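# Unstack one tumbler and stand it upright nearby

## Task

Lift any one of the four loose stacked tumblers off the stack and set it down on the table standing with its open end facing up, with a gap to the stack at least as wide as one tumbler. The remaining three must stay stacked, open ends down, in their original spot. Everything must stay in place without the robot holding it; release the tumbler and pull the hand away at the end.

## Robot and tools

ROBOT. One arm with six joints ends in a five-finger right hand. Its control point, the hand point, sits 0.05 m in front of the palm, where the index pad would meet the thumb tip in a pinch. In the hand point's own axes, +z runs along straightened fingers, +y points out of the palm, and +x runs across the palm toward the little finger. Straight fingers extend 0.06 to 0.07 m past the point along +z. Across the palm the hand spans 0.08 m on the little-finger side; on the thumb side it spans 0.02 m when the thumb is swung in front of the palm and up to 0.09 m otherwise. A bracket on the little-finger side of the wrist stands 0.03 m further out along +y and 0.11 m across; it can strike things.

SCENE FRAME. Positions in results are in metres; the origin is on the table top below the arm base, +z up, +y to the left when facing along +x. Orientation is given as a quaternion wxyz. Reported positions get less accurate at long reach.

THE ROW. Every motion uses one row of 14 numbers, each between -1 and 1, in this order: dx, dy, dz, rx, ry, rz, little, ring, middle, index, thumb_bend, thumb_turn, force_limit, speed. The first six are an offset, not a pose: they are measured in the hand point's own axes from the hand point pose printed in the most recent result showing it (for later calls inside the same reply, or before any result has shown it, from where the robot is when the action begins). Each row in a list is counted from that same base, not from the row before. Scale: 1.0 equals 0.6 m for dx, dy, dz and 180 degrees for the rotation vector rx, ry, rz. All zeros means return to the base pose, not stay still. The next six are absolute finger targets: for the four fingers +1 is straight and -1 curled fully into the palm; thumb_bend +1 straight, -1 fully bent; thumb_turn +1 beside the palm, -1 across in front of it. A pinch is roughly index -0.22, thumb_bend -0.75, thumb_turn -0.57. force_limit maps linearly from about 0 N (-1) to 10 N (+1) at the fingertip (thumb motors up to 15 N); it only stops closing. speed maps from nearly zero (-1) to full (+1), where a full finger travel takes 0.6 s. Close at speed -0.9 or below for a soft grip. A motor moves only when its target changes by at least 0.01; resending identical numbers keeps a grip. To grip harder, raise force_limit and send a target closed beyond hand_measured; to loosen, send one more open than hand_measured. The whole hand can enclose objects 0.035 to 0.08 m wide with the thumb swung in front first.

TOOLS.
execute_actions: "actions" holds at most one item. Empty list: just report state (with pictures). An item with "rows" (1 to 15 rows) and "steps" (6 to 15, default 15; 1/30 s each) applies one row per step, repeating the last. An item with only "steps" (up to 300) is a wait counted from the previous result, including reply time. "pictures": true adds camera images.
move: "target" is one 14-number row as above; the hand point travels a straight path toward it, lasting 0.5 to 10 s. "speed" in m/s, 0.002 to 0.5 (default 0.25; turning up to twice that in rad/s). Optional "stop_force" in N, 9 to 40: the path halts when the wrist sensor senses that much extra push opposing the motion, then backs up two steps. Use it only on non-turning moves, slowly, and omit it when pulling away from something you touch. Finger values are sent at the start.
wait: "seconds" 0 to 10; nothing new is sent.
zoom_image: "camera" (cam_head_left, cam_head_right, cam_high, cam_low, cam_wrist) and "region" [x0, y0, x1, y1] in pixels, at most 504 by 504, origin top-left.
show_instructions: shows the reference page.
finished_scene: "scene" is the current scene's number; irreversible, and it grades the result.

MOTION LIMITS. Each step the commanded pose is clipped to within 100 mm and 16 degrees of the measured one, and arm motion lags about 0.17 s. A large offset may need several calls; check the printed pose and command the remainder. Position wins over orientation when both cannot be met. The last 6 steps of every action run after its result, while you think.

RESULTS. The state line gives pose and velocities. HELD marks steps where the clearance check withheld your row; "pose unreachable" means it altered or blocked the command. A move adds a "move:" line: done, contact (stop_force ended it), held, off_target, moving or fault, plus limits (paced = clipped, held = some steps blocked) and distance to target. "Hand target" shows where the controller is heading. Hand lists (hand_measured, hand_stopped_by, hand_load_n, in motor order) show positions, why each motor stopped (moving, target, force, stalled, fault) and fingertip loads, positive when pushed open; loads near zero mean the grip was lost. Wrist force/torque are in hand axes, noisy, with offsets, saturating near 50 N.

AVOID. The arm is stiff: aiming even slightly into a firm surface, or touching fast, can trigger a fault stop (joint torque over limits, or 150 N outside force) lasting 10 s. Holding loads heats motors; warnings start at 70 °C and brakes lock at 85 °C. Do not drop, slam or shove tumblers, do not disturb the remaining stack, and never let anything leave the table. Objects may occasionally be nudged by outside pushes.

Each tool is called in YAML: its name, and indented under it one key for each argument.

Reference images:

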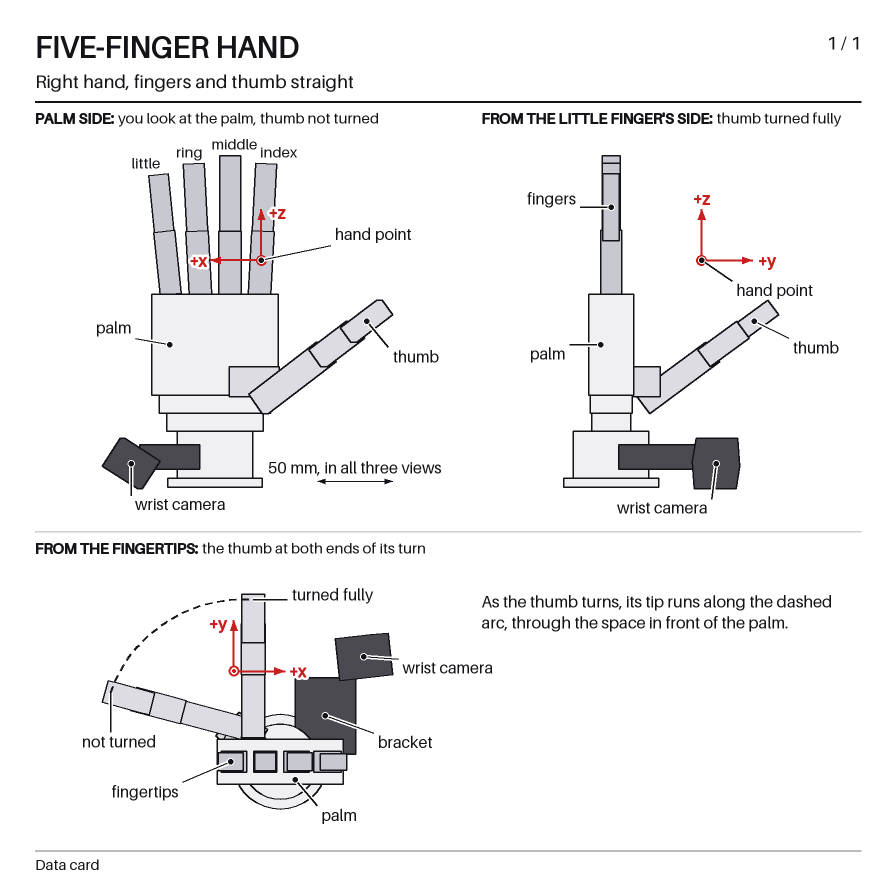

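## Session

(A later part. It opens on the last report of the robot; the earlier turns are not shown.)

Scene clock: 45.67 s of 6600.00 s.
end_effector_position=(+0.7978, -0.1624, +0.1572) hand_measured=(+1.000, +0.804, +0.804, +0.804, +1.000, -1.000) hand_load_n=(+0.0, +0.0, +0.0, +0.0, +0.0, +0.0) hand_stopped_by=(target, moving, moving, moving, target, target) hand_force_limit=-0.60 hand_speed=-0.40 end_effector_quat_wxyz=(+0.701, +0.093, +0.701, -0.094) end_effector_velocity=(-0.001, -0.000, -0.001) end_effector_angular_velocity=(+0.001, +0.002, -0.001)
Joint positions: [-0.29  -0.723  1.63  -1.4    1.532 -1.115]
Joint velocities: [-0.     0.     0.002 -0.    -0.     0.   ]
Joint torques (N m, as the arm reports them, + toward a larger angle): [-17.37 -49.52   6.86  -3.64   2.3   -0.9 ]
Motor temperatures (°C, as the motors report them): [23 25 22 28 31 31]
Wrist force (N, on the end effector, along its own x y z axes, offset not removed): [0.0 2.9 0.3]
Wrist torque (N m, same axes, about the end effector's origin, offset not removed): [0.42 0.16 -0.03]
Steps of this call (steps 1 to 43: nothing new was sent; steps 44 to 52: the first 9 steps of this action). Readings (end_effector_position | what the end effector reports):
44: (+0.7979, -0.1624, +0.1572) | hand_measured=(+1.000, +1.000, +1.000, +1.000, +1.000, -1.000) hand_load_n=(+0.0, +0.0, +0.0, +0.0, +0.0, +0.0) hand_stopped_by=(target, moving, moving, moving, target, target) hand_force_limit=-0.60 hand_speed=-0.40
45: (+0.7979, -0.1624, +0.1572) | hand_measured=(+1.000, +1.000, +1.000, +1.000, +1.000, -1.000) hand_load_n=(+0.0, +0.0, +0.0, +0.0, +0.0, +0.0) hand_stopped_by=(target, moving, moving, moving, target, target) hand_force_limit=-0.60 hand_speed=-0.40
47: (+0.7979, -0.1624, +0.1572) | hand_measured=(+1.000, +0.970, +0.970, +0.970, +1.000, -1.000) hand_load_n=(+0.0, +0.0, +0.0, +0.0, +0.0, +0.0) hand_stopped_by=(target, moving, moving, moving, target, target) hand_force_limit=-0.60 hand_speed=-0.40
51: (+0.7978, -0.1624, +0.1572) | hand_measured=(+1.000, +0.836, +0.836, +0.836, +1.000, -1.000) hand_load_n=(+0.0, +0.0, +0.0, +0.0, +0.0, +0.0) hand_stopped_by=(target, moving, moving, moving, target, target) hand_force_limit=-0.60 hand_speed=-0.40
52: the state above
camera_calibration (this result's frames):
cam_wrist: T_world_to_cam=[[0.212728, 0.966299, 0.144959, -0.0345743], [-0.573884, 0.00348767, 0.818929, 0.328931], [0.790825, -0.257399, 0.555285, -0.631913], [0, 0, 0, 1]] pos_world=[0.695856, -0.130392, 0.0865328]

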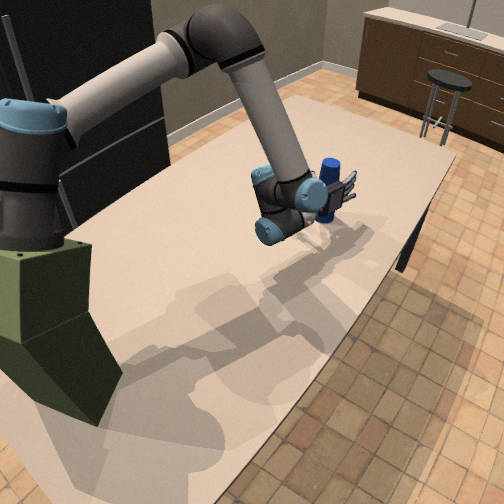

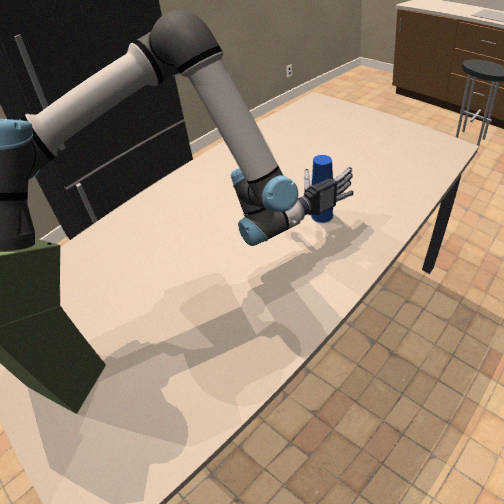

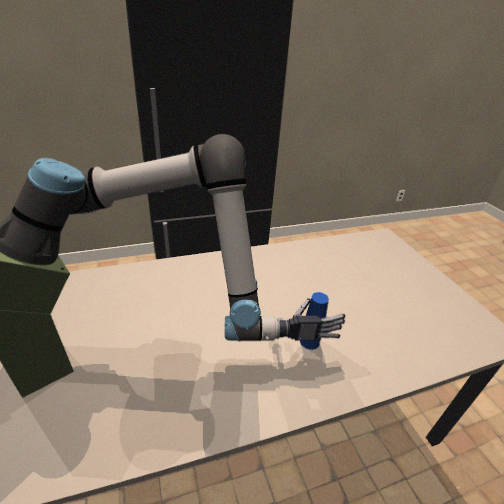

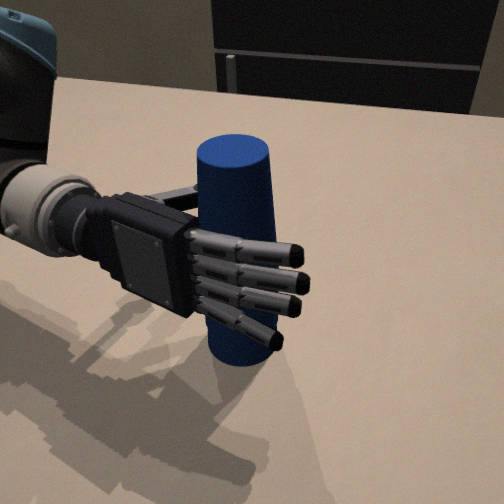

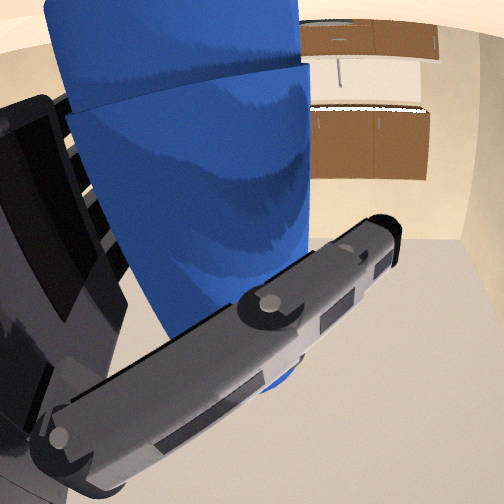

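execute_actions:
  actions: []

Scene clock: 45.87 s of 6600.00 s.
end_effector_position=(+0.7977, -0.1623, +0.1572) hand_measured=(+1.000, +0.604, +0.604, +0.604, +1.000, -1.000) hand_load_n=(+0.0, +0.0, +0.0, +0.0, +0.0, +0.0) hand_stopped_by=(target, moving, moving, moving, target, target) hand_force_limit=-0.60 hand_speed=-0.40 end_effector_quat_wxyz=(+0.701, +0.093, +0.701, -0.094) end_effector_velocity=(-0.000, +0.000, +0.000) end_effector_angular_velocity=(+0.000, -0.000, +0.000)
Joint positions: [-0.29  -0.723  1.631 -1.4    1.532 -1.115]
Joint velocities: [ 0.    -0.001  0.001 -0.    -0.     0.   ]
Joint torques (N m, as the arm reports them, + toward a larger angle): [-23.16 -55.51   5.69  -3.58   1.35  -0.49]
Motor temperatures (°C, as the motors report them): [23 25 22 28 31 31]
Wrist force (N, on the end effector, along its own x y z axes, offset not removed): [1.5 1.7 -0.9]
Wrist torque (N m, same axes, about the end effector's origin, offset not removed): [0.12 0.01 0.02]
Hand target: +0.798, -0.162, +0.157; +0.701, +0.093, +0.701, -0.094
Off the commanded pose: 0.000 m, 0 deg.
Kept back: nothing.
Steps of this call (steps 1 to 6: the last 6 steps of your previous action). Readings (end_effector_position | what the end effector reports):
1: (+0.7977, -0.1624, +0.1572) | hand_measured=(+1.000, +0.770, +0.770, +0.770, +1.000, -1.000) hand_load_n=(+0.0, +0.0, +0.0, +0.0, +0.0, +0.0) hand_stopped_by=(target, moving, moving, moving, target, target) hand_force_limit=-0.60 hand_speed=-0.40
2: (+0.7977, -0.1624, +0.1572) | hand_measured=(+1.000, +0.736, +0.736, +0.736, +1.000, -1.000) hand_load_n=(+0.0, +0.0, +0.0, +0.0, +0.0, +0.0) hand_stopped_by=(target, moving, moving, moving, target, target) hand_force_limit=-0.60 hand_speed=-0.40
4: (+0.7977, -0.1624, +0.1572) | hand_measured=(+1.000, +0.670, +0.670, +0.670, +1.000, -1.000) hand_load_n=(+0.0, +0.0, +0.0, +0.0, +0.0, +0.0) hand_stopped_by=(target, moving, moving, moving, target, target) hand_force_limit=-0.60 hand_speed=-0.40
6: the state above
camera_calibration (this result's frames):
cam_wrist: T_world_to_cam=[[0.212804, 0.966281, 0.14497, -0.0346314], [-0.573787, 0.003492, 0.818997, 0.328812], [0.790875, -0.257468, 0.555182, -0.631857], [0, 0, 0, 1]] pos_world=[0.695758, -0.130367, 0.08652]

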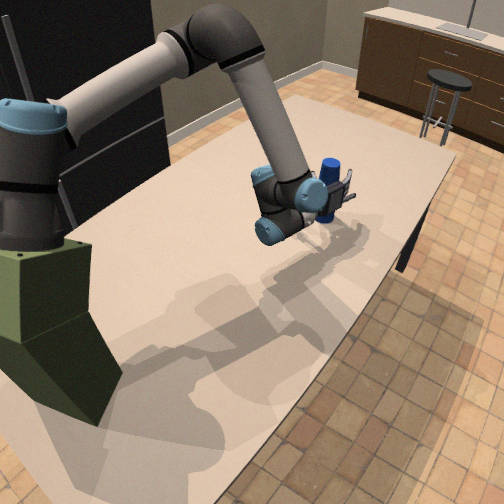

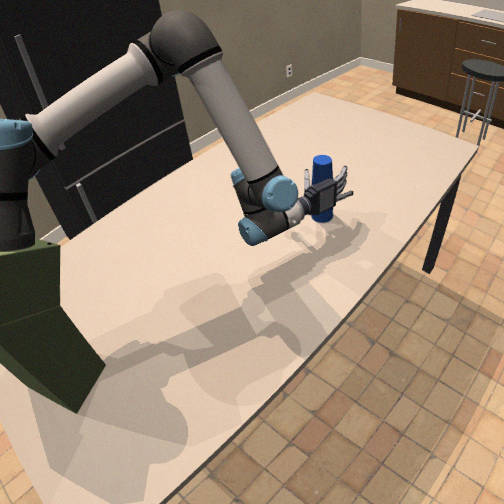

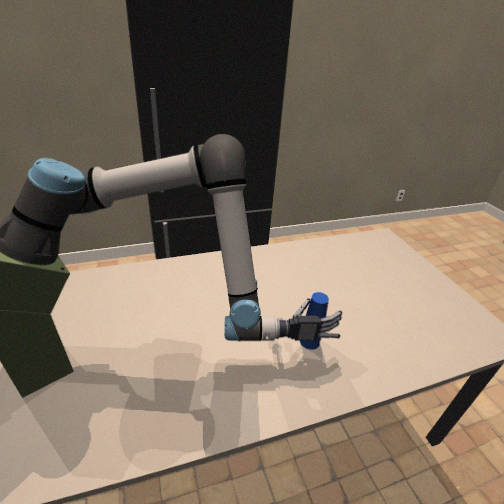

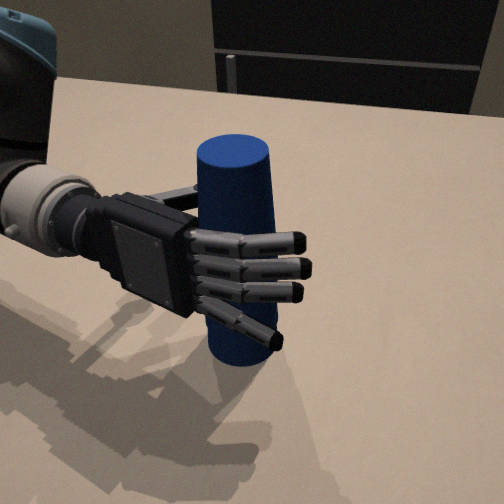

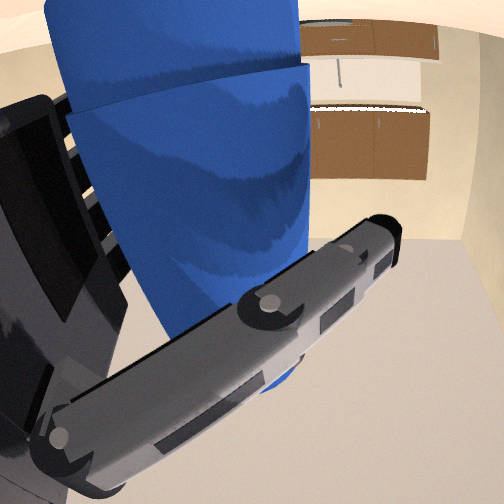

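execute_actions:
  actions:
    - {"rows": [[0, 0, 0, 0, 0, 0, 1, 0.15, 0.15, 0.15, 1, -1, -0.7, -0.6]], "steps": 15}
  pictures: true

Scene clock: 46.43 s of 6600.00 s.
end_effector_position=(+0.7977, -0.1624, +0.1572) hand_measured=(+1.000, +0.318, +0.318, +0.318, +1.000, -1.000) hand_load_n=(+0.0, +0.0, +0.0, +0.0, +0.0, +0.0) hand_stopped_by=(target, moving, moving, moving, target, target) hand_force_limit=-0.70 hand_speed=-0.60 end_effector_quat_wxyz=(+0.701, +0.093, +0.701, -0.094) end_effector_velocity=(-0.000, +0.000, +0.000) end_effector_angular_velocity=(-0.000, -0.000, +0.000)
Joint positions: [-0.29  -0.723  1.631 -1.4    1.532 -1.115]
Joint velocities: [ 0. -0.  0. -0.  0. -0.]
Joint torques (N m, as the arm reports them, + toward a larger angle): [-21.82 -44.71   2.03  -3.4    0.1    0.11]
Motor temperatures (°C, as the motors report them): [23 25 22 28 31 31]
Wrist force (N, on the end effector, along its own x y z axes, offset not removed): [0.6 1.1 1.2]
Wrist torque (N m, same axes, about the end effector's origin, offset not removed): [0.02 0.08 -0.05]
Steps of this call (steps 1 to 8: nothing new was sent; steps 9 to 17: the first 9 steps of this action). Readings (end_effector_position | what the end effector reports):
9: (+0.7977, -0.1624, +0.1572) | hand_measured=(+1.000, +0.450, +0.450, +0.450, +1.000, -1.000) hand_load_n=(+0.0, +0.0, +0.0, +0.0, +0.0, +0.0) hand_stopped_by=(target, moving, moving, moving, target, target) hand_force_limit=-0.70 hand_speed=-0.60
10: (+0.7977, -0.1624, +0.1572) | hand_measured=(+1.000, +0.450, +0.450, +0.450, +1.000, -1.000) hand_load_n=(+0.0, +0.0, +0.0, +0.0, +0.0, +0.0) hand_stopped_by=(target, moving, moving, moving, target, target) hand_force_limit=-0.70 hand_speed=-0.60
12: (+0.7977, -0.1624, +0.1572) | hand_measured=(+1.000, +0.430, +0.430, +0.430, +1.000, -1.000) hand_load_n=(+0.0, +0.0, +0.0, +0.0, +0.0, +0.0) hand_stopped_by=(target, moving, moving, moving, target, target) hand_force_limit=-0.70 hand_speed=-0.60
16: (+0.7977, -0.1624, +0.1572) | hand_measured=(+1.000, +0.342, +0.340, +0.342, +1.000, -1.000) hand_load_n=(+0.0, +0.0, +0.0, +0.0, +0.0, +0.0) hand_stopped_by=(target, moving, moving, moving, target, target) hand_force_limit=-0.70 hand_speed=-0.60
17: the state above
camera_calibration (this result's frames):
cam_wrist: T_world_to_cam=[[0.212819, 0.96628, 0.144949, -0.0346383], [-0.573812, 0.00352699, 0.81898, 0.328799], [0.790853, -0.257468, 0.555214, -0.631878], [0, 0, 0, 1]] pos_world=[0.695763, -0.130378, 0.086568]

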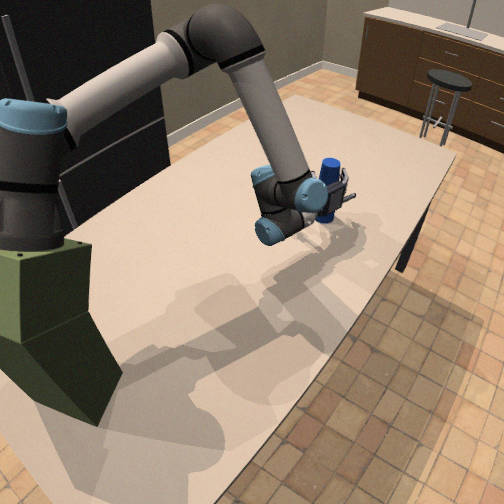

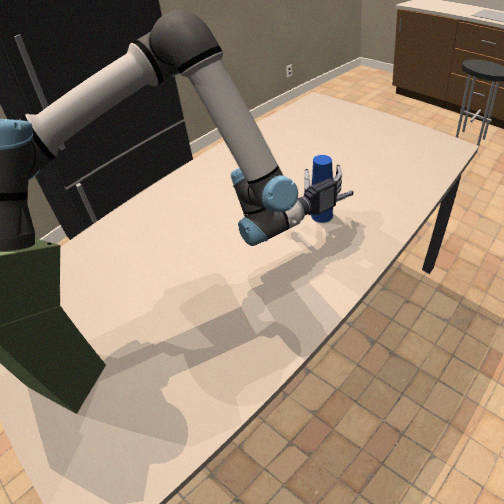

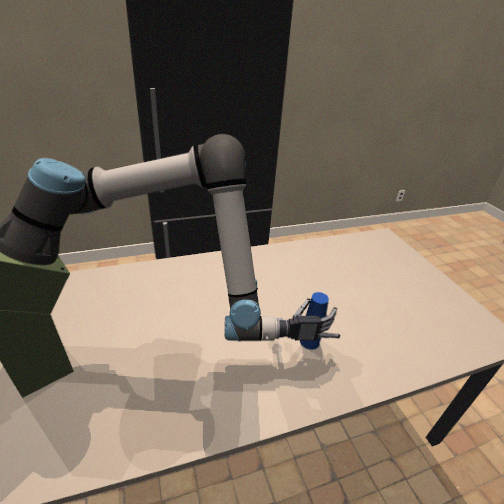

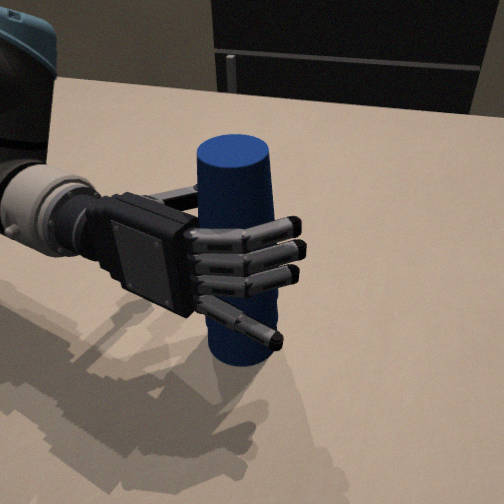

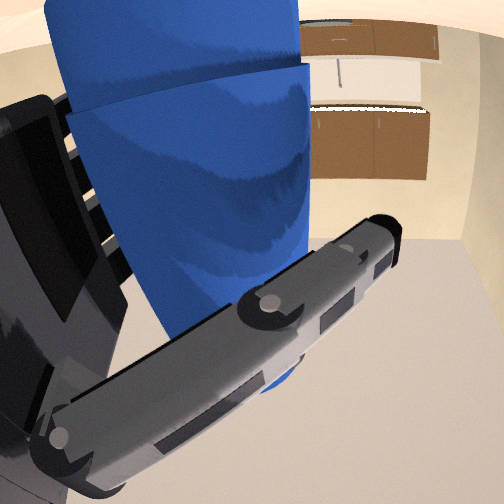

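execute_actions:
  actions:
    - {"rows": [[0, 0, 0, 0, 0, 0, 1, -0.1, -0.1, -0.1, 0.85, -1, -0.8, -0.7]], "steps": 15}
  pictures: true

Scene clock: 47.07 s of 6600.00 s.
end_effector_position=(+0.7977, -0.1624, +0.1572) hand_measured=(+1.000, +0.018, +0.018, +0.018, +0.938, -1.000) hand_load_n=(+0.0, +0.5, +0.0, +0.0, +0.0, +0.0) hand_stopped_by=(target, moving, moving, moving, moving, target) hand_force_limit=-0.80 hand_speed=-0.70 end_effector_quat_wxyz=(+0.701, +0.093, +0.701, -0.094) end_effector_velocity=(-0.000, -0.000, -0.000) end_effector_angular_velocity=(+0.001, +0.001, -0.000)
Joint positions: [-0.29  -0.723  1.631 -1.4    1.532 -1.115]
Joint velocities: [ 0.     0.    -0.     0.001 -0.     0.   ]
Joint torques (N m, as the arm reports them, + toward a larger angle): [-16.98 -34.09  -1.67  -3.28   0.11   0.13]
Motor temperatures (°C, as the motors report them): [23 25 22 28 31 31]
Wrist force (N, on the end effector, along its own x y z axes, offset not removed): [0.9 1.7 1.8]
Wrist torque (N m, same axes, about the end effector's origin, offset not removed): [0.01 -0.10 -0.01]
Off your previous action's commanded pose: 0.000 m, 0 deg at its last step (step 6 of this call).
Steps of this call (steps 1 to 6: the last 6 steps of your previous action; steps 7 to 10: nothing new was sent; steps 11 to 19: the first 9 steps of this action). Readings (end_effector_position | what the end effector reports):
11: (+0.7977, -0.1624, +0.1572) | hand_measured=(+1.000, +0.150, +0.150, +0.150, +1.000, -1.000) hand_load_n=(+0.0, +0.0, +0.0, +0.0, +0.0, +0.0) hand_stopped_by=(target, moving, moving, moving, moving, target) hand_force_limit=-0.80 hand_speed=-0.70
12: (+0.7977, -0.1624, +0.1572) | hand_measured=(+1.000, +0.134, +0.134, +0.134, +1.000, -1.000) hand_load_n=(+0.0, +0.0, +0.0, +0.0, +0.0, +0.0) hand_stopped_by=(target, moving, moving, moving, moving, target) hand_force_limit=-0.80 hand_speed=-0.70
14: (+0.7977, -0.1624, +0.1572) | hand_measured=(+1.000, +0.102, +0.102, +0.102, +0.990, -1.000) hand_load_n=(+0.0, +0.0, +0.0, +0.0, +0.0, +0.0) hand_stopped_by=(target, moving, moving, moving, moving, target) hand_force_limit=-0.80 hand_speed=-0.70
18: (+0.7977, -0.1624, +0.1572) | hand_measured=(+1.000, +0.036, +0.034, +0.034, +0.948, -1.000) hand_load_n=(+0.0, +0.5, +0.0, +0.0, +0.0, +0.0) hand_stopped_by=(target, moving, moving, moving, moving, target) hand_force_limit=-0.80 hand_speed=-0.70
19: the state above
camera_calibration (this result's frames):
cam_wrist: T_world_to_cam=[[0.212819, 0.96628, 0.144949, -0.0346383], [-0.573812, 0.00352695, 0.81898, 0.328799], [0.790853, -0.257468, 0.555213, -0.631878], [0, 0, 0, 1]] pos_world=[0.695763, -0.130378, 0.0865679]

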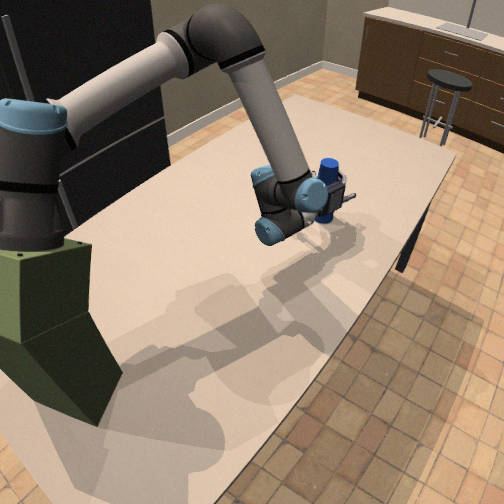

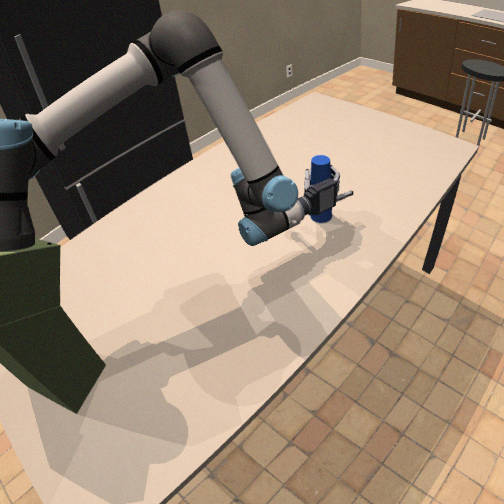

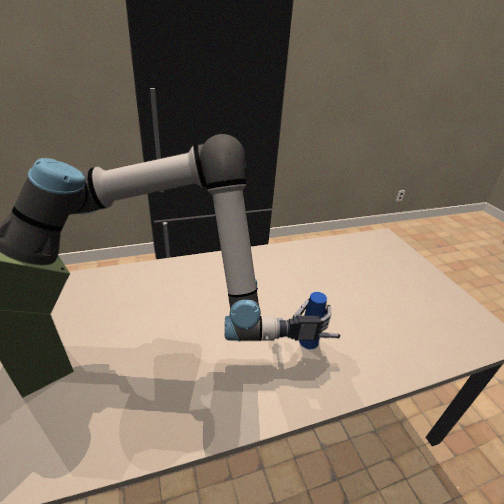

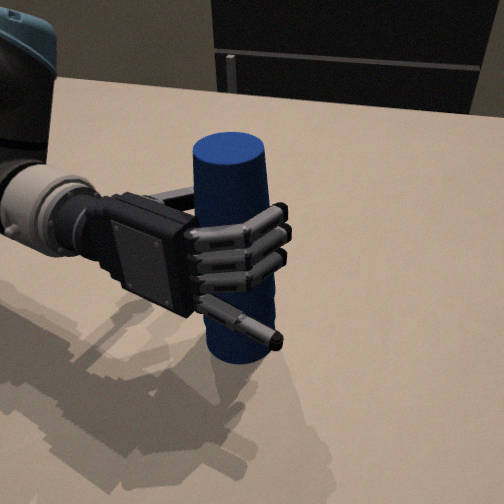

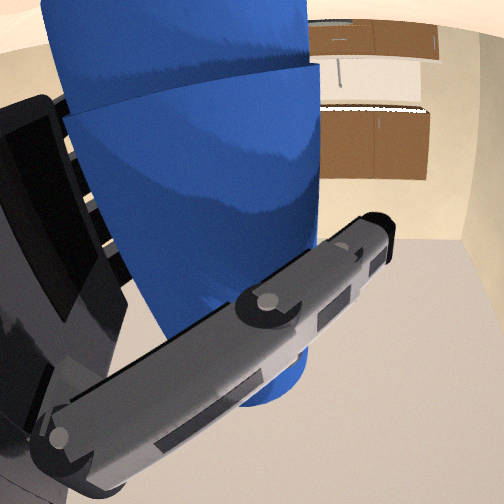

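execute_actions:
  actions: []

Scene clock: 47.30 s of 6600.00 s.
end_effector_position=(+0.7977, -0.1624, +0.1572) hand_measured=(+1.000, -0.032, -0.064, -0.098, +0.890, -1.000) hand_load_n=(+0.0, +2.0, +1.5, +1.5, +3.0, +1.0) hand_stopped_by=(target, force, force, force, force, target) hand_force_limit=-0.80 hand_speed=-0.70 end_effector_quat_wxyz=(+0.701, +0.093, +0.701, -0.094) end_effector_velocity=(-0.000, +0.000, +0.000) end_effector_angular_velocity=(+0.000, +0.000, -0.000)
Joint positions: [-0.29  -0.723  1.631 -1.4    1.532 -1.115]
Joint velocities: [ 0.    -0.     0.001 -0.     0.    -0.   ]
Joint torques (N m, as the arm reports them, + toward a larger angle): [-17.05 -34.01  -1.44  -3.37   0.04   0.22]
Motor temperatures (°C, as the motors report them): [23 25 22 28 31 31]
Wrist force (N, on the end effector, along its own x y z axes, offset not removed): [1.4 0.4 0.5]
Wrist torque (N m, same axes, about the end effector's origin, offset not removed): [-0.04 0.00 -0.02]
Hand target: +0.798, -0.162, +0.157; +0.701, +0.093, +0.701, -0.094
Off the commanded pose: 0.000 m, 0 deg.
Kept back: nothing.
Steps of this call (steps 1 to 6: the last 6 steps of your previous action; step 7: nothing new was sent). Readings (end_effector_position | what the end effector reports):
1: (+0.7977, -0.1624, +0.1572) | hand_measured=(+1.000, +0.002, +0.002, +0.002, +0.928, -1.000) hand_load_n=(+0.0, +0.5, +0.0, +0.0, +0.0, +0.0) hand_stopped_by=(target, moving, moving, moving, moving, target) hand_force_limit=-0.80 hand_speed=-0.70
2: (+0.7977, -0.1624, +0.1572) | hand_measured=(+1.000, -0.014, -0.016, -0.016, +0.916, -1.000) hand_load_n=(+0.0, +0.5, +0.0, +0.0, +0.0, +0.0) hand_stopped_by=(target, moving, moving, moving, moving, target) hand_force_limit=-0.80 hand_speed=-0.70
4: (+0.7977, -0.1624, +0.1572) | hand_measured=(+1.000, -0.032, -0.048, -0.048, +0.898, -1.000) hand_load_n=(+0.0, +2.5, +0.0, +0.0, +1.5, +1.0) hand_stopped_by=(target, force, moving, moving, moving, target) hand_force_limit=-0.80 hand_speed=-0.70
7: the state above
camera_calibration (this result's frames):
cam_wrist: T_world_to_cam=[[0.21282, 0.96628, 0.144949, -0.0346384], [-0.573811, 0.00352705, 0.81898, 0.328799], [0.790853, -0.257468, 0.555213, -0.631878], [0, 0, 0, 1]] pos_world=[0.695763, -0.130378, 0.0865679]

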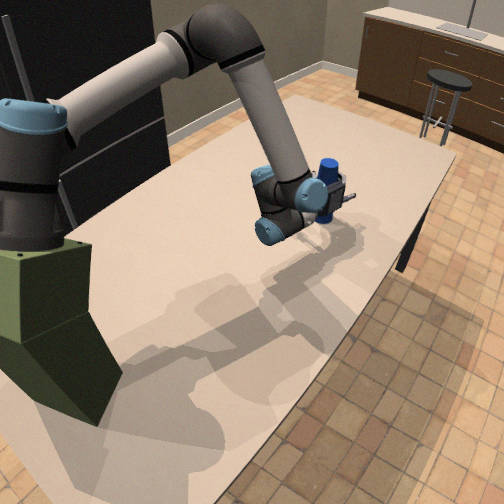

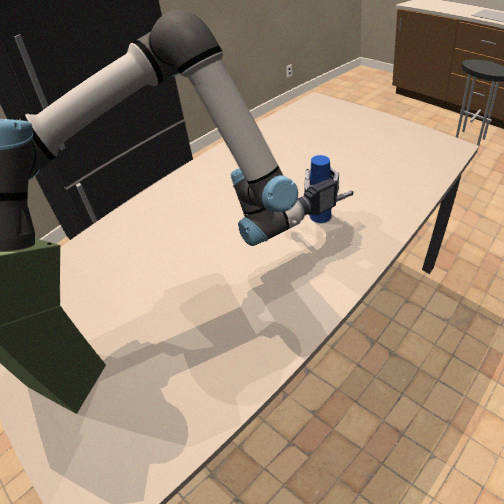

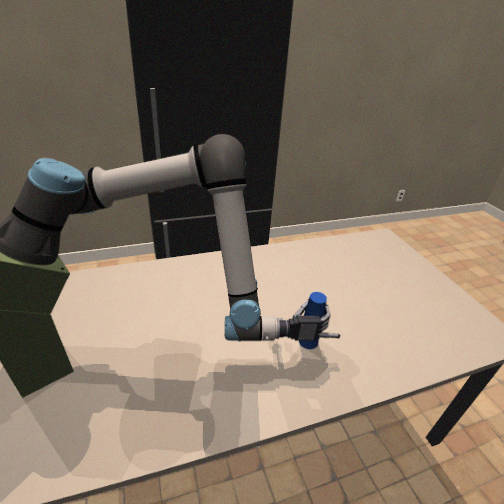

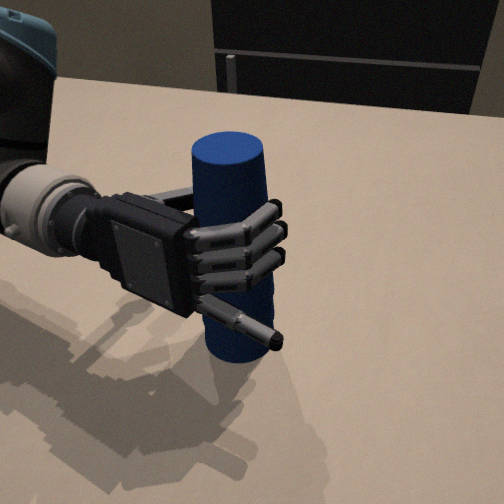

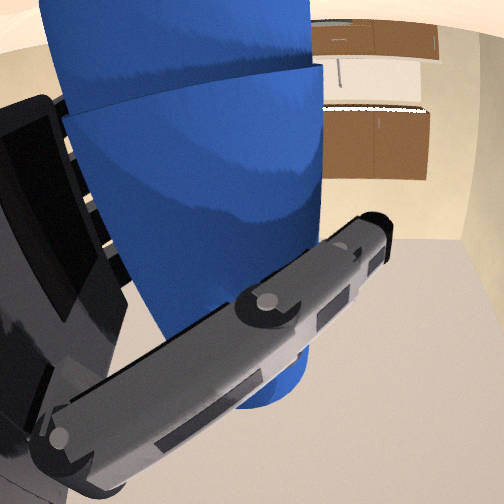

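zoom_image:
  camera: "cam_low"
  region: [160, 110, 320, 390]

zoom_image:
  camera: "cam_high"
  region: [270, 270, 370, 370]

Region (160, 110, 320, 390) of cam_low's 504x504 image, scaled by 1.800, with more detail than that image has; it fills the left 288 columns of this view, and the rest is white.

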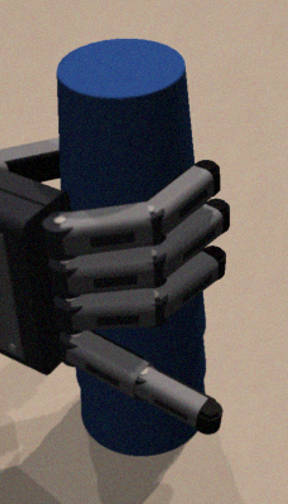

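Region (270, 270, 370, 370) of cam_high's 504x504 image, scaled by 5.040, with more detail than that image has.

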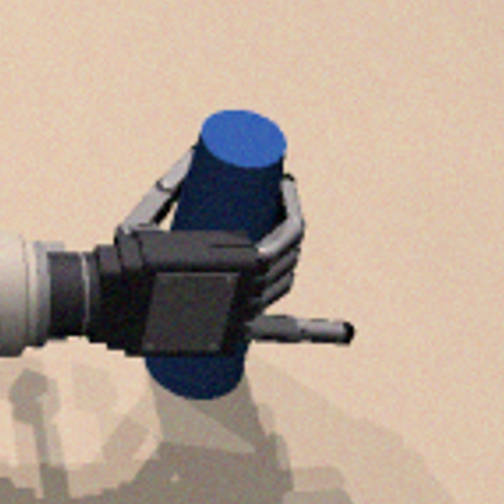

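execute_actions:
  actions:
    - {"rows": [[0, 0, 0, 0, 0, 0, 1, -0.6, -0.6, -0.6, 0.3, -1, 0.1, -0.88]], "steps": 15}
  pictures: true

Scene clock: 48.37 s of 6600.00 s.
end_effector_position=(+0.7977, -0.1624, +0.1572) hand_measured=(+1.000, -0.070, -0.096, -0.122, +0.886, -1.000) hand_load_n=(+0.0, +7.0, +5.0, +5.0, +9.5, +4.0) hand_stopped_by=(target, force, force, force, force, target) hand_force_limit=0.10 hand_speed=-0.88 end_effector_quat_wxyz=(+0.701, +0.093, +0.701, -0.094) end_effector_velocity=(+0.000, +0.000, +0.000) end_effector_angular_velocity=(+0.000, -0.001, +0.000)
Joint positions: [-0.29  -0.723  1.631 -1.4    1.532 -1.115]
Joint velocities: [ 0.    -0.001  0.    -0.     0.     0.   ]
Joint torques (N m, as the arm reports them, + toward a larger angle): [-17.32 -33.71  -1.41  -3.26   0.12   0.26]
Motor temperatures (°C, as the motors report them): [23 25 22 28 31 31]
Wrist force (N, on the end effector, along its own x y z axes, offset not removed): [1.4 1.2 0.8]
Wrist torque (N m, same axes, about the end effector's origin, offset not removed): [0.15 -0.11 0.03]
Steps of this call (steps 1 to 23: nothing new was sent; steps 24 to 32: the first 9 steps of this action). Readings (end_effector_position | what the end effector reports):
24: (+0.7977, -0.1624, +0.1572) | hand_measured=(+1.000, -0.032, -0.064, -0.098, +0.890, -1.000) hand_load_n=(+0.0, +2.0, +1.5, +1.5, +3.0, +1.0) hand_stopped_by=(target, moving, moving, moving, moving, target) hand_force_limit=0.10 hand_speed=-0.88
25: (+0.7977, -0.1624, +0.1572) | hand_measured=(+1.000, -0.032, -0.064, -0.098, +0.890, -1.000) hand_load_n=(+0.0, +2.0, +1.5, +1.5, +3.0, +1.0) hand_stopped_by=(target, moving, moving, moving, moving, target) hand_force_limit=0.10 hand_speed=-0.88
27: (+0.7977, -0.1624, +0.1572) | hand_measured=(+1.000, -0.036, -0.070, -0.104, +0.888, -1.000) hand_load_n=(+0.0, +2.5, +2.0, +2.5, +4.0, +1.0) hand_stopped_by=(target, moving, moving, moving, moving, target) hand_force_limit=0.10 hand_speed=-0.88
31: (+0.7977, -0.1624, +0.1572) | hand_measured=(+1.000, -0.062, -0.096, -0.122, +0.886, -1.000) hand_load_n=(+0.0, +5.5, +5.5, +5.0, +9.5, +3.0) hand_stopped_by=(target, moving, force, force, force, target) hand_force_limit=0.10 hand_speed=-0.88
32: the state above
camera_calibration (this result's frames):
cam_wrist: T_world_to_cam=[[0.212819, 0.96628, 0.144949, -0.0346383], [-0.573811, 0.00352684, 0.81898, 0.328799], [0.790853, -0.257468, 0.555213, -0.631878], [0, 0, 0, 1]] pos_world=[0.695763, -0.130378, 0.0865678]

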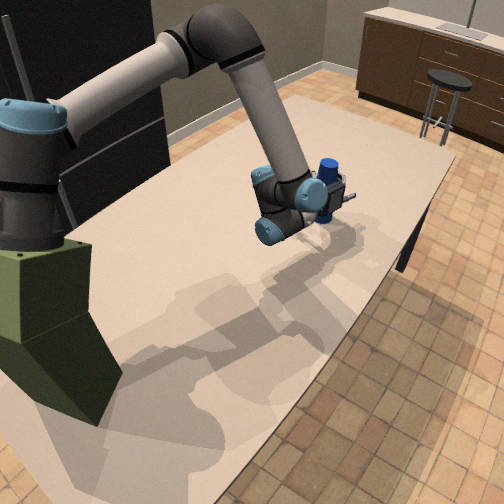

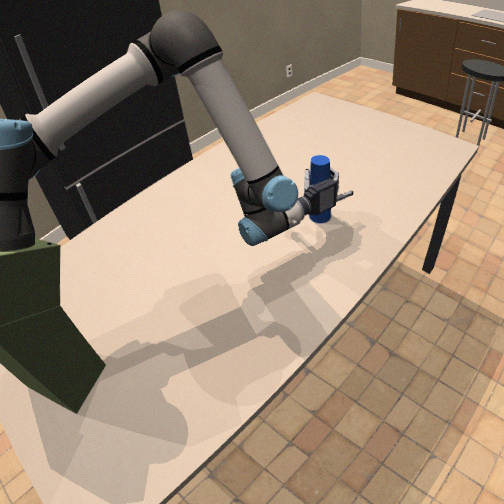

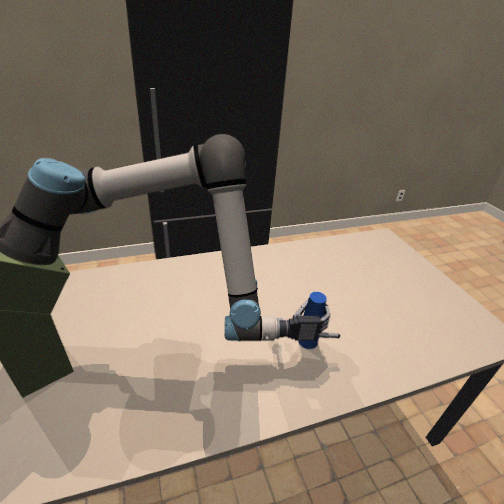

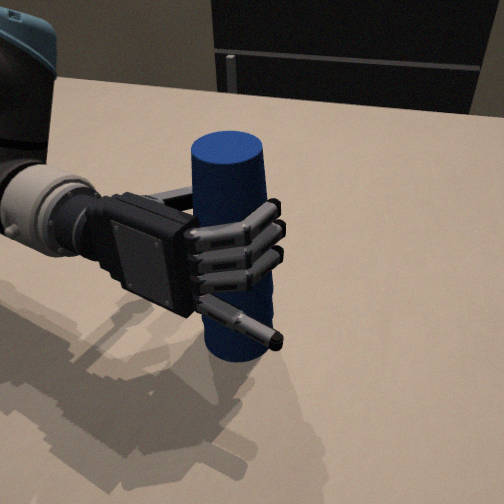

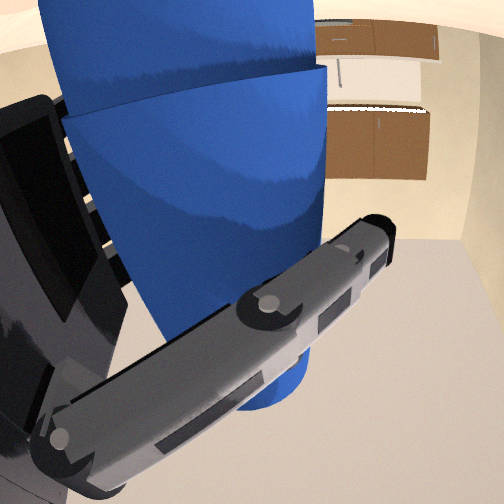

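move:
  target: [-0.05, 0, 0, 0, 0, 0, 1, -0.6, -0.6, -0.6, 0.3, -1, 0.1, -0.88]
  speed: 0.03

Scene clock: 50.00 s of 6600.00 s.
end_effector_position=(+0.7977, -0.1623, +0.1871) hand_measured=(+1.000, -0.068, -0.096, -0.122, +0.886, -1.000) hand_load_n=(+0.0, +6.5, +5.0, +5.0, +9.5, +4.0) hand_stopped_by=(target, force, force, force, force, target) hand_force_limit=0.10 hand_speed=-0.88 end_effector_quat_wxyz=(+0.701, +0.093, +0.701, -0.094) end_effector_velocity=(-0.000, -0.000, +0.001) end_effector_angular_velocity=(-0.000, +0.000, -0.000)
Joint positions: [-0.312 -0.79   1.683 -1.387  1.512 -1.104]
Joint velocities: [-0.001 -0.003  0.003  0.001 -0.001  0.   ]
Joint torques (N m, as the arm reports them, + toward a larger angle): [-27.68 -55.02   5.05   0.86  -1.82   1.47]
Motor temperatures (°C, as the motors report them): [23 25 22 28 31 31]
Wrist force (N, on the end effector, along its own x y z axes, offset not removed): [-1.7 0.5 -0.5]
Wrist torque (N m, same axes, about the end effector's origin, offset not removed): [0.01 0.52 -0.22]
Hand target: +0.798, -0.162, +0.187; +0.701, +0.093, +0.701, -0.094
Off your previous action's commanded pose: 0.000 m, 0 deg at its last step (step 6 of this call).
Off the commanded pose: 0.000 m, 0 deg.
Kept back: nothing.
move: done
camera_calibration (this result's frames):
cam_wrist: T_world_to_cam=[[0.21281, 0.966288, 0.144914, -0.0389647], [-0.573796, 0.0035462, 0.818991, 0.304325], [0.790867, -0.257441, 0.555207, -0.648455], [0, 0, 0, 1]] pos_world=[0.695753, -0.130367, 0.116434]

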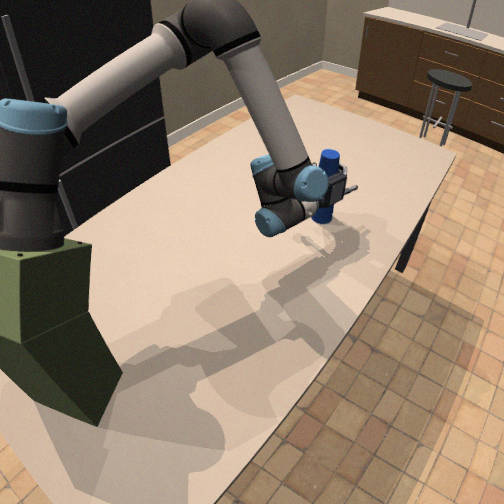

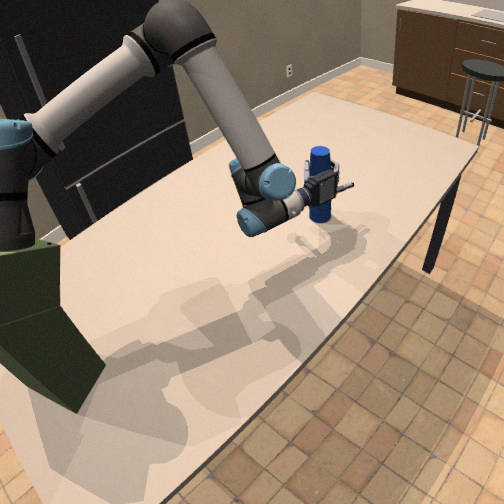

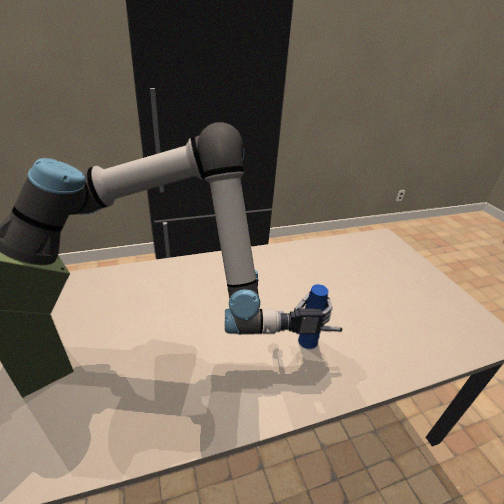

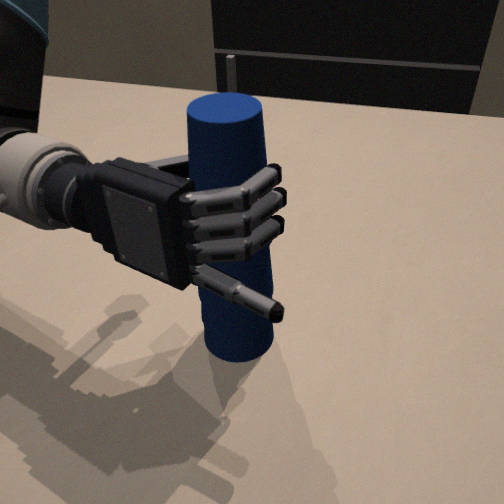

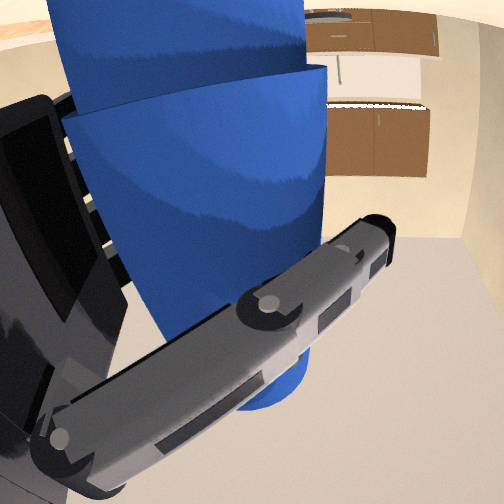

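zoom_image:
  camera: "cam_low"
  region: [160, 80, 320, 380]

Region (160, 80, 320, 380) of cam_low's 504x504 image, scaled by 1.680, with more detail than that image has; it fills the left 269 columns of this view, and the rest is white.

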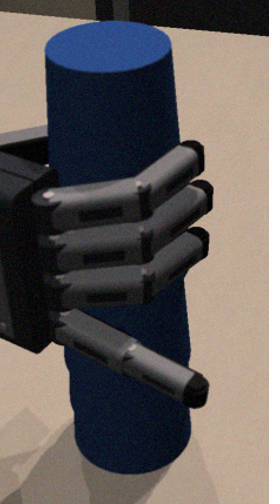

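move:
  target: [-0.15, 0, 0, 0, 0, 0, 1, -0.6, -0.6, -0.6, 0.3, -1, 0.1, -0.88]
  speed: 0.08

Scene clock: 51.90 s of 6600.00 s.
end_effector_position=(+0.7977, -0.1623, +0.2769) hand_measured=(+1.000, -0.068, -0.096, -0.122, +0.886, -1.000) hand_load_n=(+0.0, +6.5, +5.0, +5.0, +9.5, +4.0) hand_stopped_by=(target, force, force, force, force, target) hand_force_limit=0.10 hand_speed=-0.88 end_effector_quat_wxyz=(+0.701, +0.093, +0.701, -0.094) end_effector_velocity=(+0.001, +0.000, +0.003) end_effector_angular_velocity=(-0.001, -0.001, +0.001)
Joint positions: [-0.385 -0.989  1.811 -1.318  1.448 -1.069]
Joint velocities: [-0.002 -0.005  0.001  0.002 -0.002  0.   ]
Joint torques (N m, as the arm reports them, + toward a larger angle): [-24.98 -51.94   3.59   1.01  -2.08   1.51]
Motor temperatures (°C, as the motors report them): [23 25 22 28 31 31]
Wrist force (N, on the end effector, along its own x y z axes, offset not removed): [2.2 2.6 0.6]
Wrist torque (N m, same axes, about the end effector's origin, offset not removed): [0.28 -0.13 0.02]
Hand target: +0.798, -0.162, +0.277; +0.701, +0.093, +0.701, -0.094
Off the commanded pose: 0.000 m, 0 deg.
Kept back: nothing.
move: done
camera_calibration (this result's frames):
cam_wrist: T_world_to_cam=[[0.212775, 0.966313, 0.144798, -0.0519741], [-0.573747, 0.00360749, 0.819025, 0.230694], [0.790912, -0.257345, 0.555186, -0.69832], [0, 0, 0, 1]] pos_world=[0.695729, -0.130318, 0.20628]

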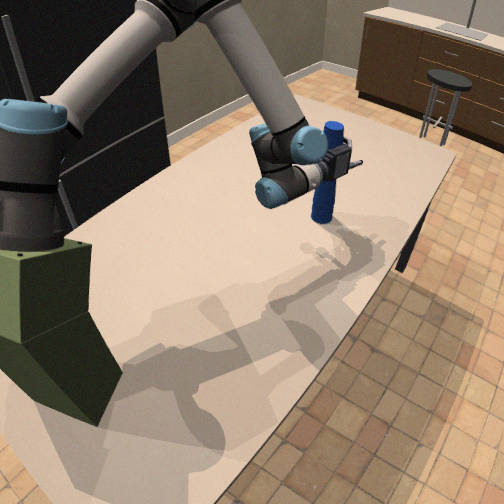

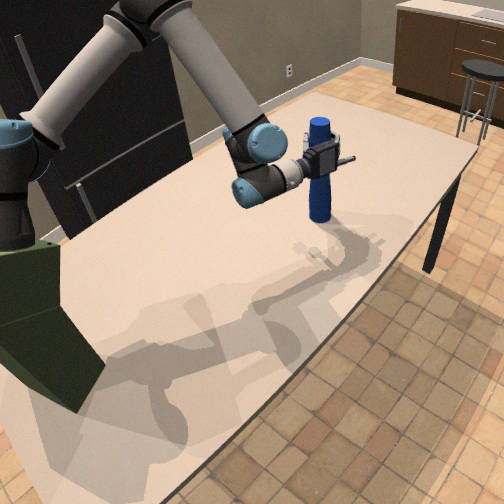

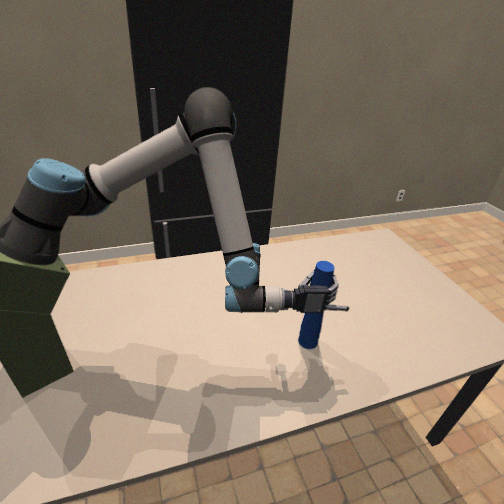

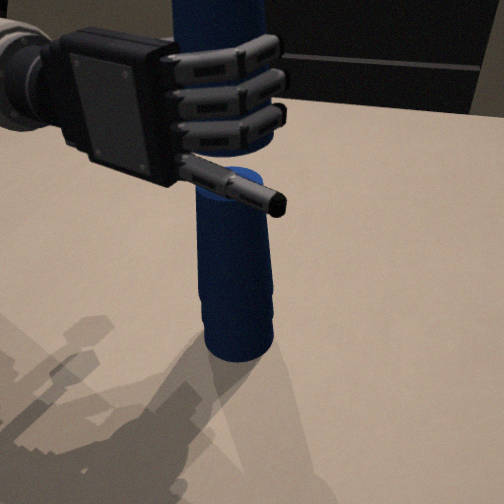

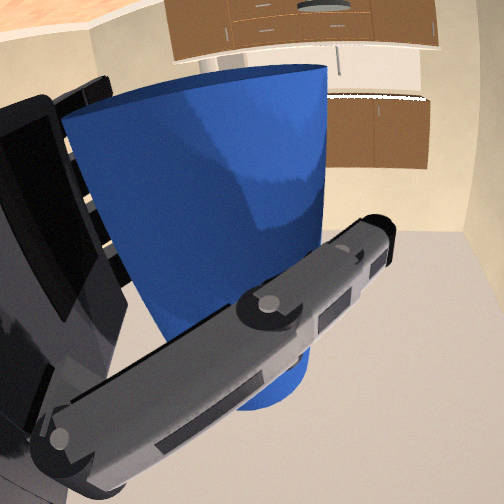

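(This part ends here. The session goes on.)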